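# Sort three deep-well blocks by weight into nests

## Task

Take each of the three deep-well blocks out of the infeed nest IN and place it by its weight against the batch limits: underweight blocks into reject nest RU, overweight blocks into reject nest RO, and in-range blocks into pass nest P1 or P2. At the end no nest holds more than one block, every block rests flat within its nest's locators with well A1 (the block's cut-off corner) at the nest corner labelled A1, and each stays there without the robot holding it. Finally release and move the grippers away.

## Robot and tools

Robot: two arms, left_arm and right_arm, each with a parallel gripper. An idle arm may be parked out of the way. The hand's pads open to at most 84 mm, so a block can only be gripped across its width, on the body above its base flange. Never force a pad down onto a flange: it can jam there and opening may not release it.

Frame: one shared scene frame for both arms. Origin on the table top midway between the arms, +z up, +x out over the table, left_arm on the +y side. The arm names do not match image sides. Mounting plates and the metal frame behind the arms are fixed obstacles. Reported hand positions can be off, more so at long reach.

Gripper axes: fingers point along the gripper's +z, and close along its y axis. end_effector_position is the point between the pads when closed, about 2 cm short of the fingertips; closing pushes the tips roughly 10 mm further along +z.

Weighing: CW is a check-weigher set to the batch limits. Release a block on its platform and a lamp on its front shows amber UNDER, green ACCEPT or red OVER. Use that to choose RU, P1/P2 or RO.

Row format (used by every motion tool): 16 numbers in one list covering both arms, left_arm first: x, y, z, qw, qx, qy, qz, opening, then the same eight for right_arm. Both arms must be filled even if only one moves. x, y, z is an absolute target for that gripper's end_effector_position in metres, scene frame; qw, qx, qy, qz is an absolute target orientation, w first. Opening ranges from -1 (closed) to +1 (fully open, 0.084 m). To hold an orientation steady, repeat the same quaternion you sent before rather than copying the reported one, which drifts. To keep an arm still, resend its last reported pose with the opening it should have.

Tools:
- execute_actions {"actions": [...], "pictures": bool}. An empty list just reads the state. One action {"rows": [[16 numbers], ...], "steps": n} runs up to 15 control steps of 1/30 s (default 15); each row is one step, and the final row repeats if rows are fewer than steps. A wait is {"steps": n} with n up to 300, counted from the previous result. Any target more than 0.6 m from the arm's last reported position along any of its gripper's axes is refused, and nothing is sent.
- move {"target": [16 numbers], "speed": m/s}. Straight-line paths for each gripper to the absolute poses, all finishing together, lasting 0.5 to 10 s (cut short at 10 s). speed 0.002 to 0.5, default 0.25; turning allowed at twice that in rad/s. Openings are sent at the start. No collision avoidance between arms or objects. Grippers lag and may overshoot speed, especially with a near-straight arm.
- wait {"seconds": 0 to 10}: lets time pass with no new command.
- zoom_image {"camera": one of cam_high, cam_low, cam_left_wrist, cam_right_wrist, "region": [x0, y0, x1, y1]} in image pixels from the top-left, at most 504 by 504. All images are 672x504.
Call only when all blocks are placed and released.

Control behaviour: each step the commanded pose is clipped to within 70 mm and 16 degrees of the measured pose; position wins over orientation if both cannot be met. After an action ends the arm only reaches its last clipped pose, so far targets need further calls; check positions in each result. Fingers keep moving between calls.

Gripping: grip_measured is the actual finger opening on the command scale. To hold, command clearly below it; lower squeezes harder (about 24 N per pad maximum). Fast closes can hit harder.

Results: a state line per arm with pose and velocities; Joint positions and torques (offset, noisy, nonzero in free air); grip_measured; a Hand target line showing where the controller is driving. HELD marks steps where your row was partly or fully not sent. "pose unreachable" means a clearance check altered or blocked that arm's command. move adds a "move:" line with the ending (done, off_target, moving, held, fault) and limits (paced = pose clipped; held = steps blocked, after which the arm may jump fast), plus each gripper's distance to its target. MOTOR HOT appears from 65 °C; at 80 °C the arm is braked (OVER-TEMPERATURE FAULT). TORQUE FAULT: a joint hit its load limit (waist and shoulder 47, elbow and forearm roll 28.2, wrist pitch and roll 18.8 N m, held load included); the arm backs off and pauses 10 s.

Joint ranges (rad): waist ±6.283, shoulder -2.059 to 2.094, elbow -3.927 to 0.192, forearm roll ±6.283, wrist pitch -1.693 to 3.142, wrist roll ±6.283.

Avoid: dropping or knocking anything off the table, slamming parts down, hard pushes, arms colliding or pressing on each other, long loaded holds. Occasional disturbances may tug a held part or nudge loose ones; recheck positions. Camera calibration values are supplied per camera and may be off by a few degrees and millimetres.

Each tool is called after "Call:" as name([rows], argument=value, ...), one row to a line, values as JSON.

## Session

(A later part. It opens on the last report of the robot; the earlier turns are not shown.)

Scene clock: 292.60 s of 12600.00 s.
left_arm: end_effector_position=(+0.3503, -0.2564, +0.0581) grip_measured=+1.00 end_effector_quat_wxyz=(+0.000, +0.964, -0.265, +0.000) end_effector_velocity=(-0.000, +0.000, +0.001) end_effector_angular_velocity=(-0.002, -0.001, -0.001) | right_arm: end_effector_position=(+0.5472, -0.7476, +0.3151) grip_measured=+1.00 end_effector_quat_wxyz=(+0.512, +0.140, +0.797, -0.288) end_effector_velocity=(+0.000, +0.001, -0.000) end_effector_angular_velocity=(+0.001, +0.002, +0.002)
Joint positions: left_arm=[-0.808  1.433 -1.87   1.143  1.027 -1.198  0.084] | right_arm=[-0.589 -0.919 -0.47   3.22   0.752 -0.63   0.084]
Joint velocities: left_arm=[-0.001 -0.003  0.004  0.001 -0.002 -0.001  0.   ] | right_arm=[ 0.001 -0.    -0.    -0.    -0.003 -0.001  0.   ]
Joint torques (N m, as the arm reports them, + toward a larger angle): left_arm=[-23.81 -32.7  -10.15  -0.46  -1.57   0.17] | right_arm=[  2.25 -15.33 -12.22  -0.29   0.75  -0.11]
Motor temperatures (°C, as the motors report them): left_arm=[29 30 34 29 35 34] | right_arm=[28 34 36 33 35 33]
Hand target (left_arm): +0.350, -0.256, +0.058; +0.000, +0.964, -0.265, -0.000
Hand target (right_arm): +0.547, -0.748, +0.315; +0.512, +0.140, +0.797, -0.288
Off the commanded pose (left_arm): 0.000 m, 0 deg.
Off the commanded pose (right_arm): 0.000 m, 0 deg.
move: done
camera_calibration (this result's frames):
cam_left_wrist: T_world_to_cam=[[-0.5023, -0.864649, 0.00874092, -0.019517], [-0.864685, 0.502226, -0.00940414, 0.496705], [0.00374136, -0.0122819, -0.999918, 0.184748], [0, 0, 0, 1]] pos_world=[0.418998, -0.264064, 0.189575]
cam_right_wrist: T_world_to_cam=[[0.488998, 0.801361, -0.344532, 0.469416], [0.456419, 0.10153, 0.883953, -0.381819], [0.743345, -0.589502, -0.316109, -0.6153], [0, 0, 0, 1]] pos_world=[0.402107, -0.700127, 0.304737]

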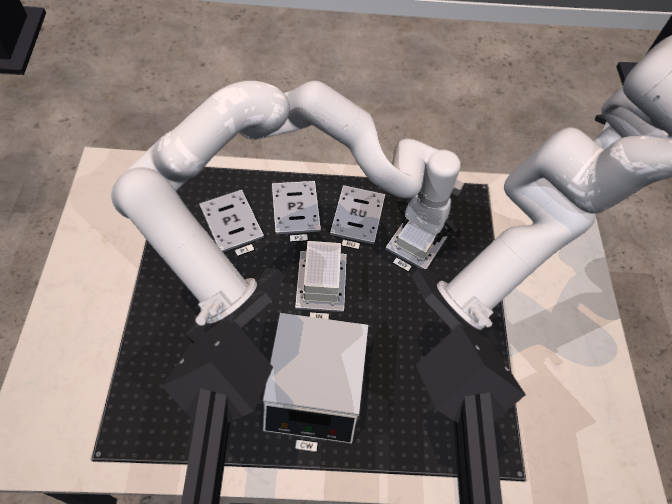

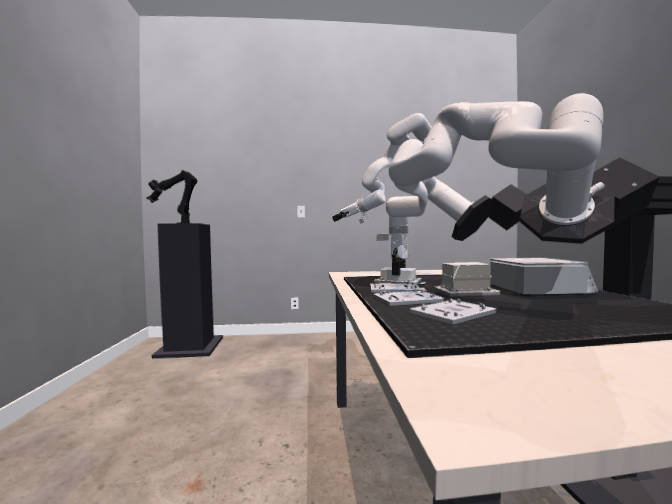

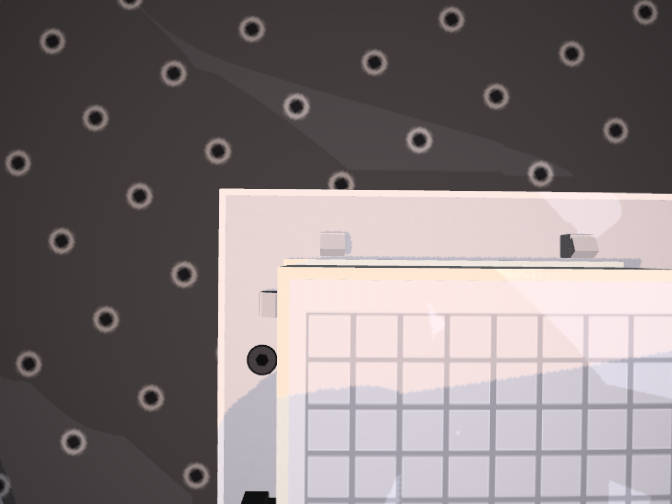

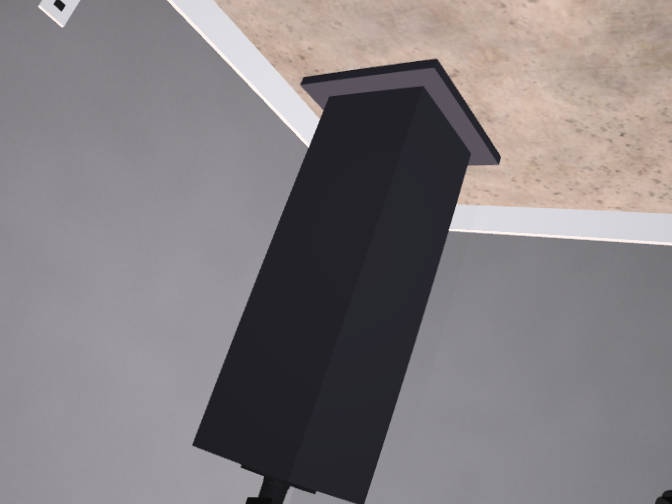

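Moved ~1 mm and is now pinned; back off so it can drop.

Call:
move(target=[0.3499,-0.2570,0.058,0,0.9643,-0.2647,0,1,0.5472,-0.7476,0.3151,0.512,0.140,0.797,-0.288,1], speed=0.003)

Scene clock: 303.70 s of 12600.00 s.
left_arm: end_effector_position=(+0.3503, -0.2565, +0.0577) grip_measured=+1.00 end_effector_quat_wxyz=(-0.001, +0.964, -0.264, -0.000) end_effector_velocity=(-0.000, -0.001, +0.000) end_effector_angular_velocity=(+0.001, -0.000, +0.000) | right_arm: end_effector_position=(+0.5472, -0.7476, +0.3151) grip_measured=+1.00 end_effector_quat_wxyz=(+0.512, +0.140, +0.797, -0.288) end_effector_velocity=(+0.000, +0.000, +0.000) end_effector_angular_velocity=(-0.000, -0.002, -0.000)
Joint positions: left_arm=[-0.808  1.436 -1.874  1.142  1.029 -1.197  0.084] | right_arm=[-0.589 -0.919 -0.47   3.22   0.752 -0.63   0.084]
Joint velocities: left_arm=[-0.001  0.002 -0.003 -0.001  0.001  0.     0.   ] | right_arm=[ 0.001 -0.     0.    -0.     0.001  0.001  0.   ]
Joint torques (N m, as the arm reports them, + toward a larger angle): left_arm=[-23.43 -31.54 -10.    -0.39  -1.65   0.14] | right_arm=[  2.15 -15.36 -11.98  -0.96   0.83  -0.19]
Motor temperatures (°C, as the motors report them): left_arm=[29 30 34 29 35 34] | right_arm=[28 34 36 33 35 33]
Hand target (left_arm): +0.350, -0.257, +0.058; -0.000, +0.964, -0.265, +0.000
Hand target (right_arm): +0.547, -0.748, +0.315; +0.512, +0.140, +0.797, -0.288
Off the commanded pose (left_arm): 0.001 m, 0 deg.
Off the commanded pose (right_arm): 0.000 m, 0 deg.
After step 90, 7.40 s passed at rest.
move: done
camera_calibration (this result's frames):
cam_left_wrist: T_world_to_cam=[[-0.501725, -0.864998, 0.00713127, -0.0197637], [-0.865019, 0.501668, -0.0084416, 0.496638], [0.00372444, -0.0104041, -0.999939, 0.184793], [0, 0, 0, 1]] pos_world=[0.418997, -0.26432, 0.189115]
cam_right_wrist: T_world_to_cam=[[0.488998, 0.801361, -0.344532, 0.469416], [0.456419, 0.10153, 0.883953, -0.381818], [0.743345, -0.589502, -0.316109, -0.615301], [0, 0, 0, 1]] pos_world=[0.402107, -0.700127, 0.304737]

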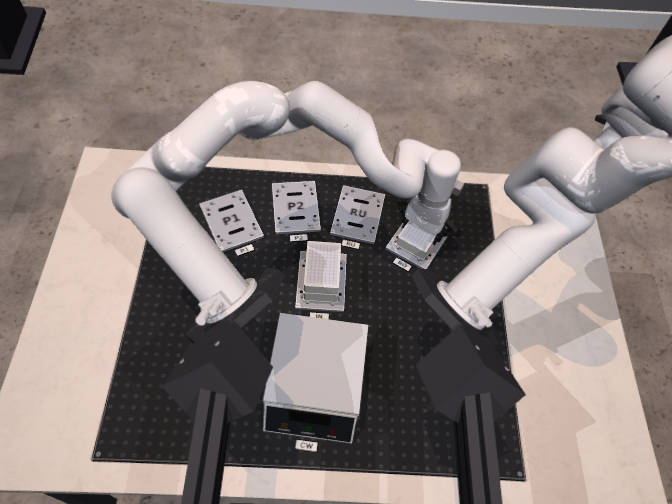

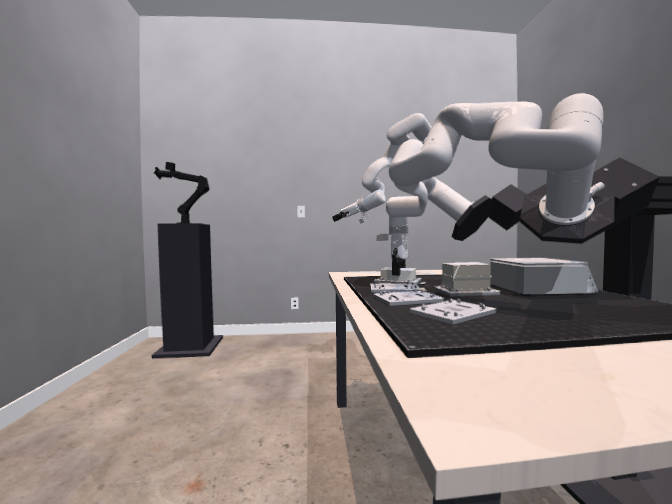

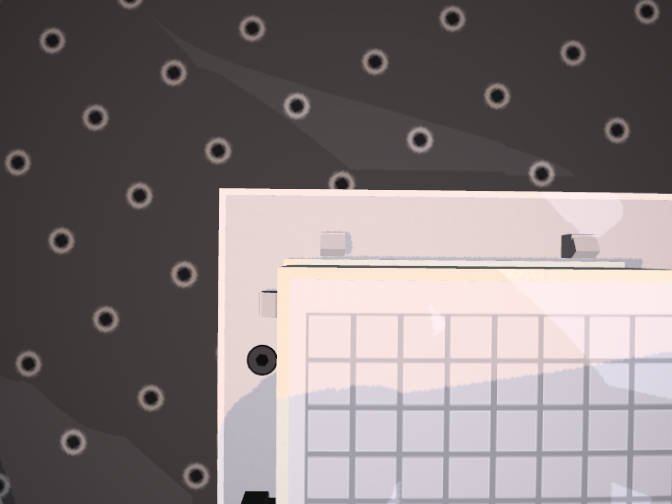

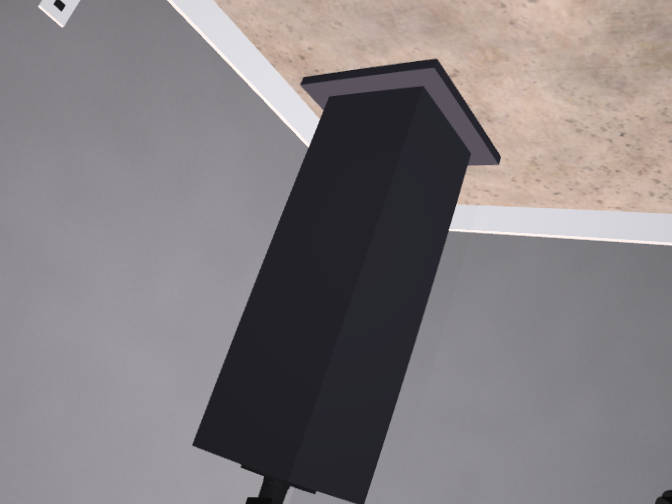

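Call:
move(target=[0.3499,-0.2570,0.10,0,0.9643,-0.2647,0,1,0.5472,-0.7476,0.3151,0.512,0.140,0.797,-0.288,1], speed=0.03)

Call:
zoom_image(camera="cam_low", region=[350, 250, 450, 300])

Scene clock: 320.80 s of 12600.00 s.
left_arm: end_effector_position=(+0.3498, -0.2569, +0.0997) grip_measured=+1.00 end_effector_quat_wxyz=(-0.000, +0.964, -0.265, +0.000) end_effector_velocity=(-0.001, +0.001, +0.001) end_effector_angular_velocity=(+0.002, +0.002, -0.001) | right_arm: end_effector_position=(+0.5472, -0.7476, +0.3151) grip_measured=+1.00 end_effector_quat_wxyz=(+0.512, +0.140, +0.797, -0.288) end_effector_velocity=(-0.000, -0.000, +0.000) end_effector_angular_velocity=(+0.001, -0.001, -0.002)
Joint positions: left_arm=[-0.873  1.361 -1.816  1.082  1.061 -1.193  0.084] | right_arm=[-0.589 -0.919 -0.47   3.22   0.752 -0.63   0.084]
Joint velocities: left_arm=[-0.002 -0.003  0.005 -0.004  0.002 -0.    -0.   ] | right_arm=[-0.    -0.    -0.     0.001  0.     0.001 -0.   ]
Joint torques (N m, as the arm reports them, + toward a larger angle): left_arm=[-24.4  -32.47 -11.31  -0.41  -2.16   0.07] | right_arm=[  1.85 -15.46 -12.21  -0.63   1.02  -0.29]
Motor temperatures (°C, as the motors report them): left_arm=[29 31 34 29 35 34] | right_arm=[28 34 36 33 35 33]
Hand target (left_arm): +0.350, -0.257, +0.100; -0.000, +0.964, -0.265, +0.000
Hand target (right_arm): +0.547, -0.748, +0.315; +0.512, +0.140, +0.797, -0.288
Off the commanded pose (left_arm): 0.000 m, 0 deg.
Off the commanded pose (right_arm): 0.000 m, 0 deg.
After step 90, 12.33 s passed at rest.
move: done
camera_calibration (this result's frames):
cam_left_wrist: T_world_to_cam=[[-0.502189, -0.864721, 0.00795372, -0.0204941], [-0.864749, 0.502123, -0.00902335, 0.49694], [0.00380894, -0.0114094, -0.999928, 0.226479], [0, 0, 0, 1]] pos_world=[0.418574, -0.264663, 0.231109]
cam_right_wrist: T_world_to_cam=[[0.488998, 0.801361, -0.344532, 0.469416], [0.456419, 0.10153, 0.883953, -0.381819], [0.743345, -0.589502, -0.316109, -0.6153], [0, 0, 0, 1]] pos_world=[0.402107, -0.700127, 0.304737]

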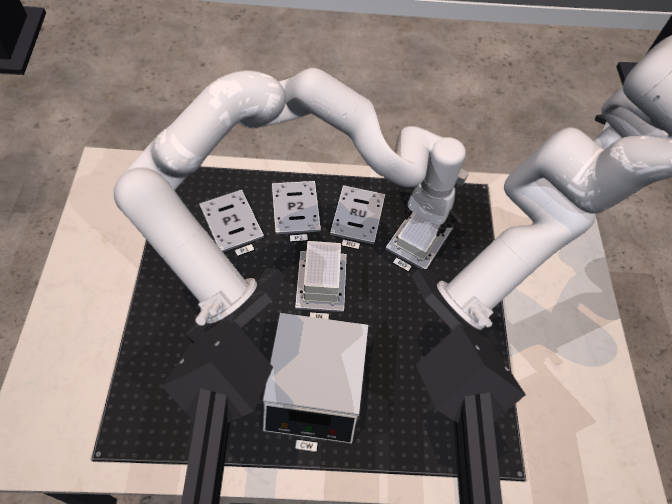

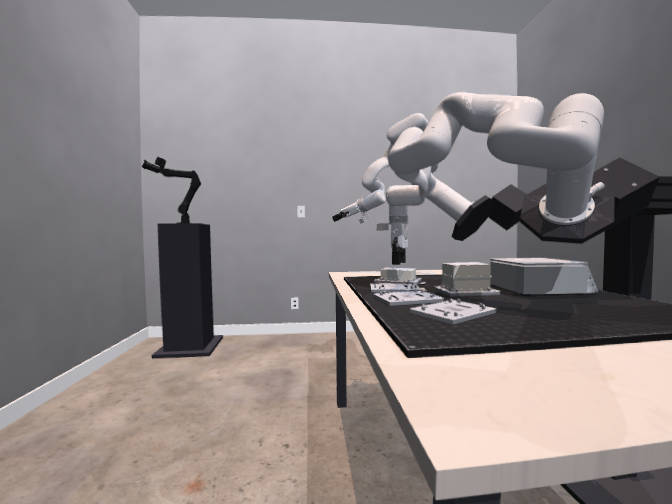

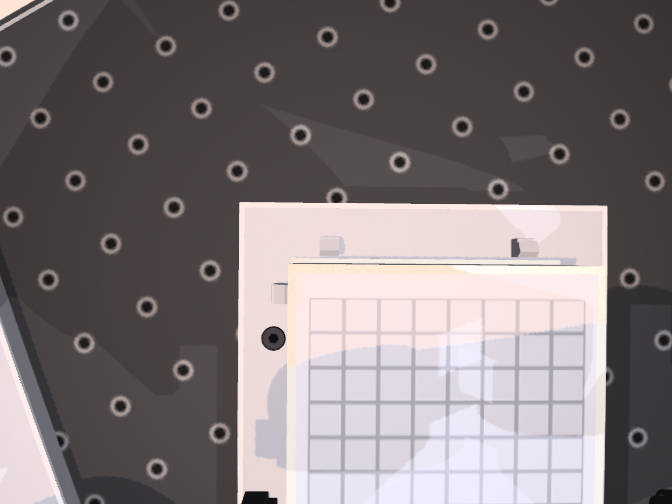

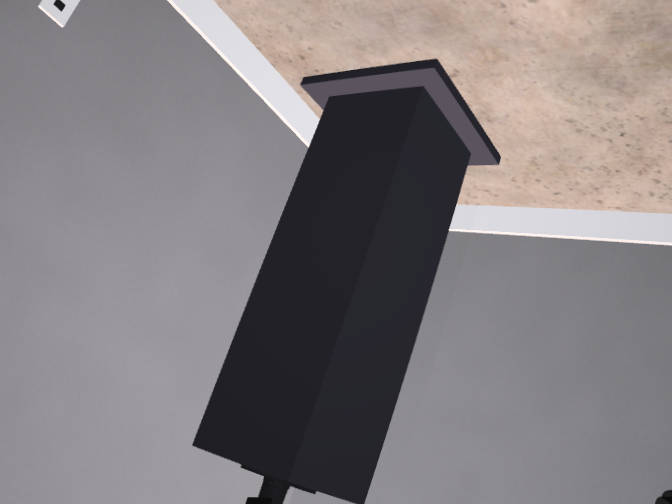

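Region (350, 250, 450, 300) of cam_low's 672x504 image, scaled by 5.040, with more detail than that image has.

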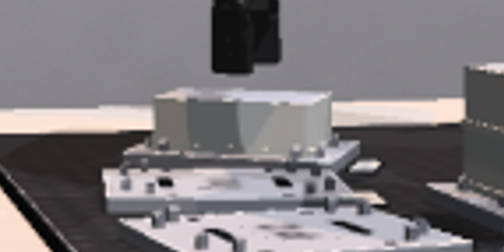

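Call:
move(target=[0.290,-0.315,0.13,0,0.9643,-0.2647,0,1,0.5472,-0.7476,0.3151,0.512,0.140,0.797,-0.288,1], speed=0.06)

Scene clock: 333.03 s of 12600.00 s.
left_arm: end_effector_position=(+0.2902, -0.3145, +0.1298) grip_measured=+1.00 end_effector_quat_wxyz=(+0.000, +0.964, -0.264, +0.000) end_effector_velocity=(-0.001, -0.002, +0.001) end_effector_angular_velocity=(+0.002, -0.000, -0.001) | right_arm: end_effector_position=(+0.5472, -0.7476, +0.3151) grip_measured=+1.00 end_effector_quat_wxyz=(+0.512, +0.140, +0.797, -0.288) end_effector_velocity=(-0.000, -0.000, -0.000) end_effector_angular_velocity=(+0.001, +0.001, -0.001)
Joint positions: left_arm=[-1.019  1.561 -2.067  0.949  1.145 -1.186  0.084] | right_arm=[-0.589 -0.919 -0.47   3.22   0.752 -0.63   0.084]
Joint velocities: left_arm=[-0.005  0.011 -0.017 -0.006  0.008  0.006  0.   ] | right_arm=[-0.001 -0.     0.     0.    -0.001  0.     0.   ]
Joint torques (N m, as the arm reports them, + toward a larger angle): left_arm=[-23.93 -36.68 -13.59  -0.55  -2.28  -0.06] | right_arm=[  1.74 -15.3  -11.63  -0.34   0.78  -0.05]
Motor temperatures (°C, as the motors report them): left_arm=[30 31 34 29 35 34] | right_arm=[28 34 36 33 35 33]
Hand target (left_arm): +0.290, -0.315, +0.130; -0.000, +0.964, -0.265, +0.000
Hand target (right_arm): +0.547, -0.748, +0.315; +0.512, +0.140, +0.797, -0.288
Off the commanded pose (left_arm): 0.001 m, 0 deg.
Off the commanded pose (right_arm): 0.000 m, 0 deg.
After step 90, 7.30 s passed at rest.
move: done
camera_calibration (this result's frames):
cam_left_wrist: T_world_to_cam=[[-0.501757, -0.864971, 0.00813017, -0.100742], [-0.864999, 0.501685, -0.00942541, 0.474589], [0.00407392, -0.0117618, -0.999923, 0.256007], [0, 0, 0, 1]] pos_world=[0.358928, -0.322221, 0.26128]
cam_right_wrist: T_world_to_cam=[[0.488998, 0.801361, -0.344532, 0.469416], [0.456419, 0.10153, 0.883953, -0.381818], [0.743346, -0.589502, -0.316109, -0.6153], [0, 0, 0, 1]] pos_world=[0.402107, -0.700127, 0.304737]

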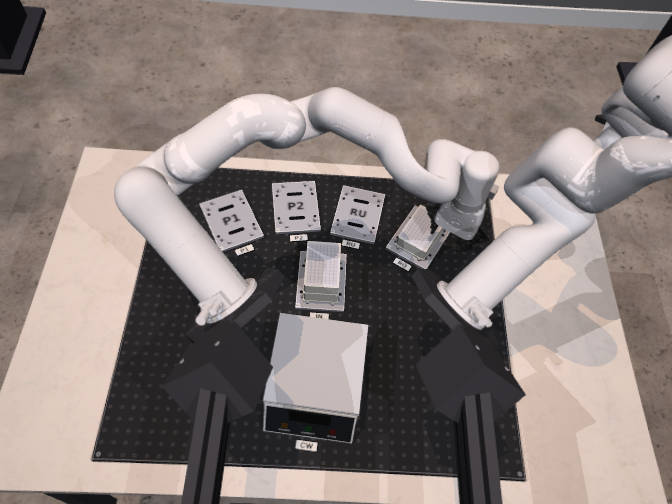

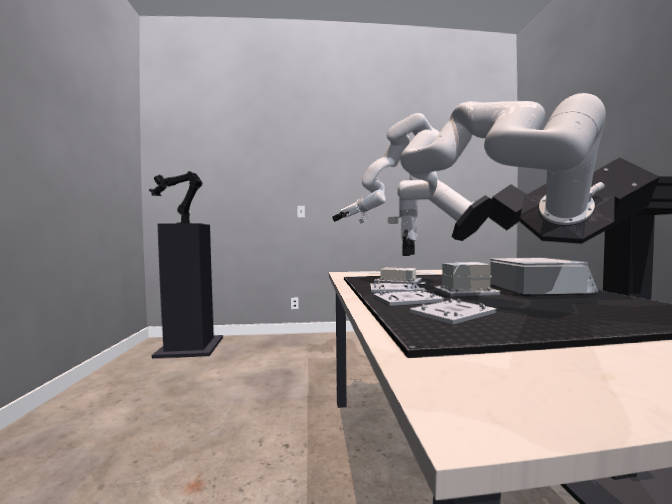

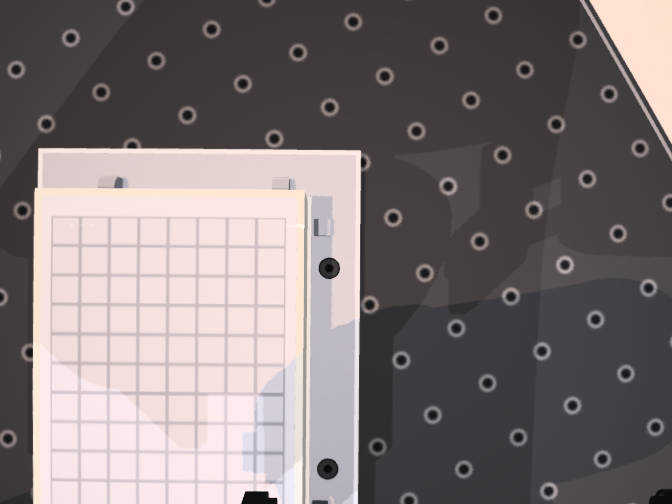

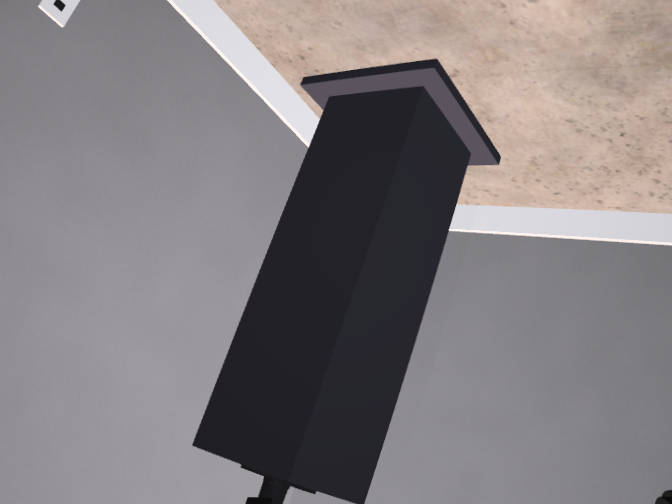

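Call:
move(target=[0.15,-0.0006,0.22,0,1,-0.008,0,1,0.5472,-0.7476,0.3151,0.512,0.140,0.797,-0.288,1], speed=0.15)

Call:
zoom_image(camera="cam_high", region=[370, 190, 470, 280])

Call:
move(target=[0.199,-0.0006,0.118,0,1,-0.008,0,1,0.5472,-0.7476,0.3151,0.512,0.140,0.797,-0.288,1], speed=0.06)

Scene clock: 345.70 s of 12600.00 s.
left_arm: end_effector_position=(+0.1509, -0.0004, +0.2194) grip_measured=+1.00 end_effector_quat_wxyz=(+0.000, +1.000, -0.008, -0.000) end_effector_velocity=(-0.000, +0.002, +0.001) end_effector_angular_velocity=(+0.002, +0.001, +0.003) | right_arm: end_effector_position=(+0.5472, -0.7476, +0.3151) grip_measured=+1.00 end_effector_quat_wxyz=(+0.512, +0.140, +0.797, -0.288) end_effector_velocity=(-0.000, -0.000, +0.000) end_effector_angular_velocity=(-0.001, -0.000, -0.001)
Joint positions: left_arm=[-1.239  0.529 -0.517  1.017  0.897 -2.243  0.084] | right_arm=[-0.589 -0.919 -0.47   3.22   0.752 -0.63   0.084]
Joint velocities: left_arm=[-0.002 -0.008  0.007 -0.006  0.001  0.001  0.   ] | right_arm=[-0.001 -0.    -0.     0.     0.001 -0.    -0.   ]
Joint torques (N m, as the arm reports them, + toward a larger angle): left_arm=[-12.01 -17.46 -12.09  -0.52  -2.06   0.05] | right_arm=[  1.96 -15.3  -12.37  -0.95   0.71  -0.27]
Motor temperatures (°C, as the motors report them): left_arm=[30 31 34 29 35 34] | right_arm=[28 34 36 33 35 33]
Hand target (left_arm): +0.151, -0.000, +0.220; +0.000, +1.000, -0.008, +0.000
Hand target (right_arm): +0.547, -0.748, +0.315; +0.512, +0.140, +0.797, -0.288
Off the commanded pose (left_arm): 0.001 m, 0 deg.
Off the commanded pose (right_arm): 0.000 m, 0 deg.
After step 90, 6.67 s passed at rest.
move: done
camera_calibration (this result's frames):
cam_left_wrist: T_world_to_cam=[[-0.00676732, -0.999938, 0.00885359, 0.0254853], [-0.999937, 0.00668735, -0.00903063, 0.217371], [0.00897086, -0.00891414, -0.99992, 0.349111], [0, 0, 0, 1]] pos_world=[0.214398, 0.0271421, 0.350821]
cam_right_wrist: T_world_to_cam=[[0.488998, 0.801361, -0.344532, 0.469416], [0.456419, 0.10153, 0.883953, -0.381818], [0.743346, -0.589502, -0.316109, -0.6153], [0, 0, 0, 1]] pos_world=[0.402107, -0.700127, 0.304737]

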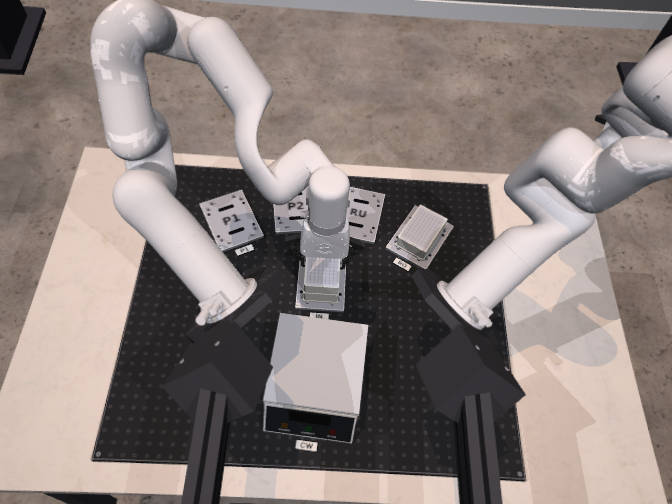

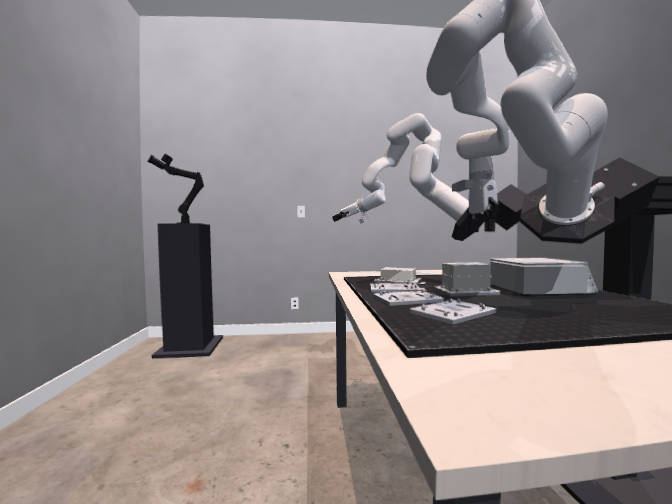

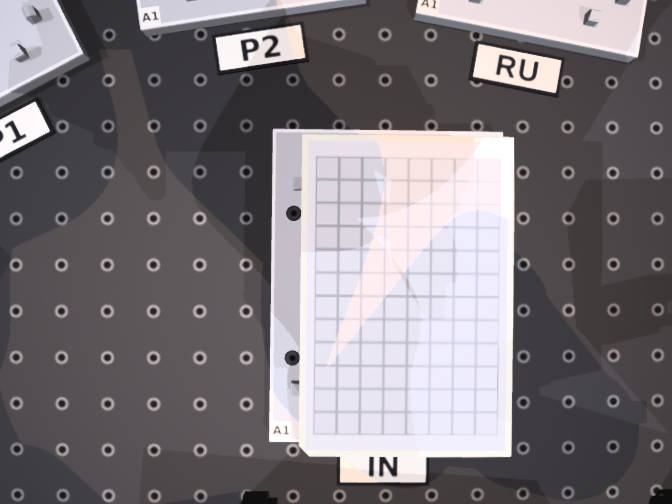

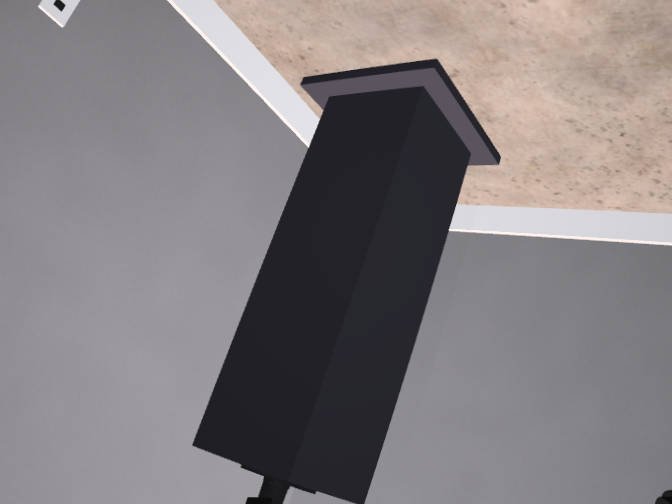

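Region (370, 190, 470, 280) of cam_high's 672x504 image, scaled by 5.040, with more detail than that image has; it fills the top 454 rows of this view, and the rest is white.

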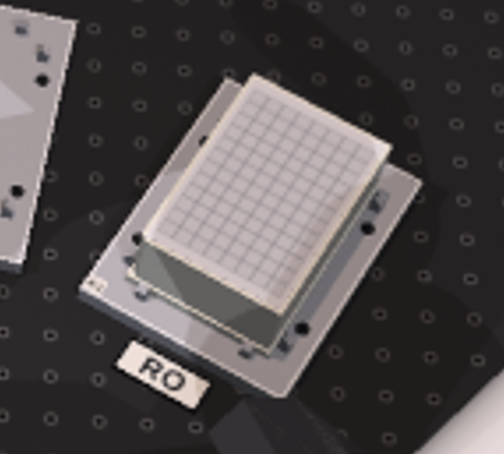

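Scene clock: 348.03 s of 12600.00 s.
left_arm: end_effector_position=(+0.1988, -0.0010, +0.1185) grip_measured=+1.00 end_effector_quat_wxyz=(+0.000, +1.000, -0.008, -0.000) end_effector_velocity=(+0.001, -0.000, -0.002) end_effector_angular_velocity=(-0.001, -0.000, -0.000) | right_arm: end_effector_position=(+0.5472, -0.7476, +0.3151) grip_measured=+1.00 end_effector_quat_wxyz=(+0.512, +0.140, +0.797, -0.288) end_effector_velocity=(-0.000, -0.001, +0.000) end_effector_angular_velocity=(-0.001, -0.001, -0.003)
Joint positions: left_arm=[-0.836  0.698 -0.611  1.48   0.892 -2.34   0.084] | right_arm=[-0.589 -0.919 -0.47   3.22   0.752 -0.63   0.084]
Joint velocities: left_arm=[ 0.007  0.004 -0.003  0.008  0.    -0.001  0.   ] | right_arm=[-0.001  0.     0.     0.001  0.002 -0.    -0.   ]
Joint torques (N m, as the arm reports them, + toward a larger angle): left_arm=[-14.45 -19.39  -5.13  -0.42  -2.05   0.14] | right_arm=[  1.82 -15.01 -12.28  -0.84   0.83  -0.12]
Motor temperatures (°C, as the motors report them): left_arm=[29 31 34 29 35 34] | right_arm=[28 34 36 33 35 33]
Hand target (left_arm): +0.199, -0.001, +0.118; +0.000, +1.000, -0.008, -0.000
Hand target (right_arm): +0.547, -0.748, +0.315; +0.512, +0.140, +0.797, -0.288
Off the commanded pose (left_arm): 0.001 m, 0 deg.
Off the commanded pose (right_arm): 0.000 m, 0 deg.
move: done
camera_calibration (this result's frames):
cam_left_wrist: T_world_to_cam=[[-0.00667969, -0.999938, 0.00886249, 0.0260767], [-0.999943, 0.00660505, -0.00842447, 0.264272], [0.00836542, -0.00891826, -0.999925, 0.247932], [0, 0, 0, 1]] pos_world=[0.262357, 0.0265407, 0.249909]
cam_right_wrist: T_world_to_cam=[[0.488998, 0.801361, -0.344532, 0.469416], [0.456419, 0.10153, 0.883953, -0.381818], [0.743345, -0.589502, -0.316109, -0.6153], [0, 0, 0, 1]] pos_world=[0.402107, -0.700127, 0.304737]

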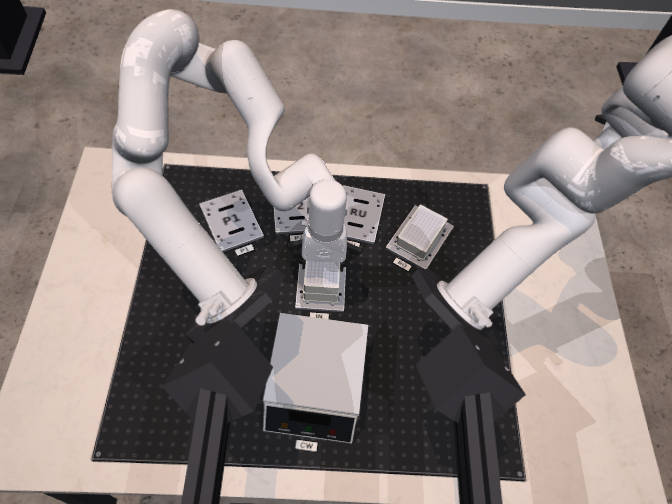

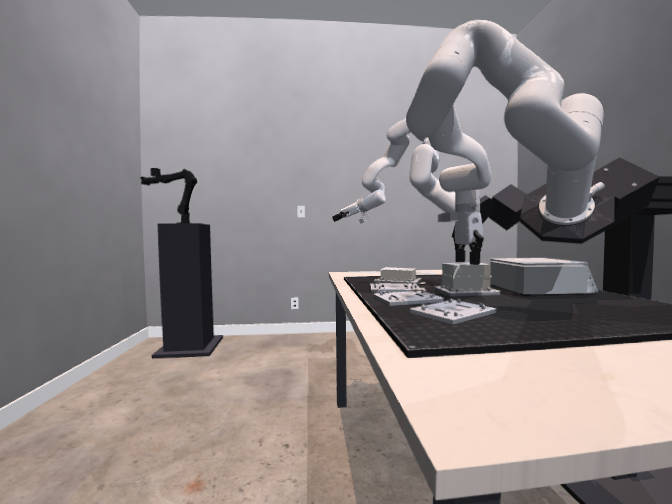

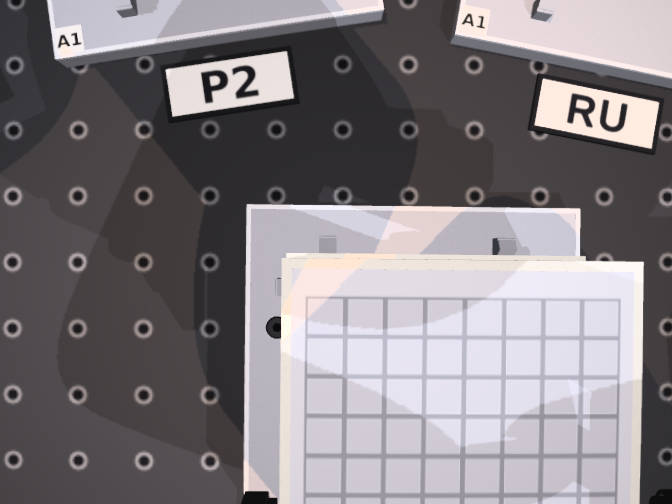

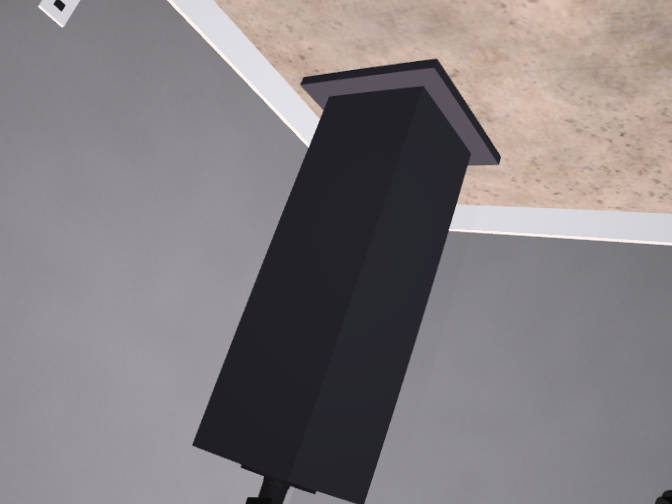

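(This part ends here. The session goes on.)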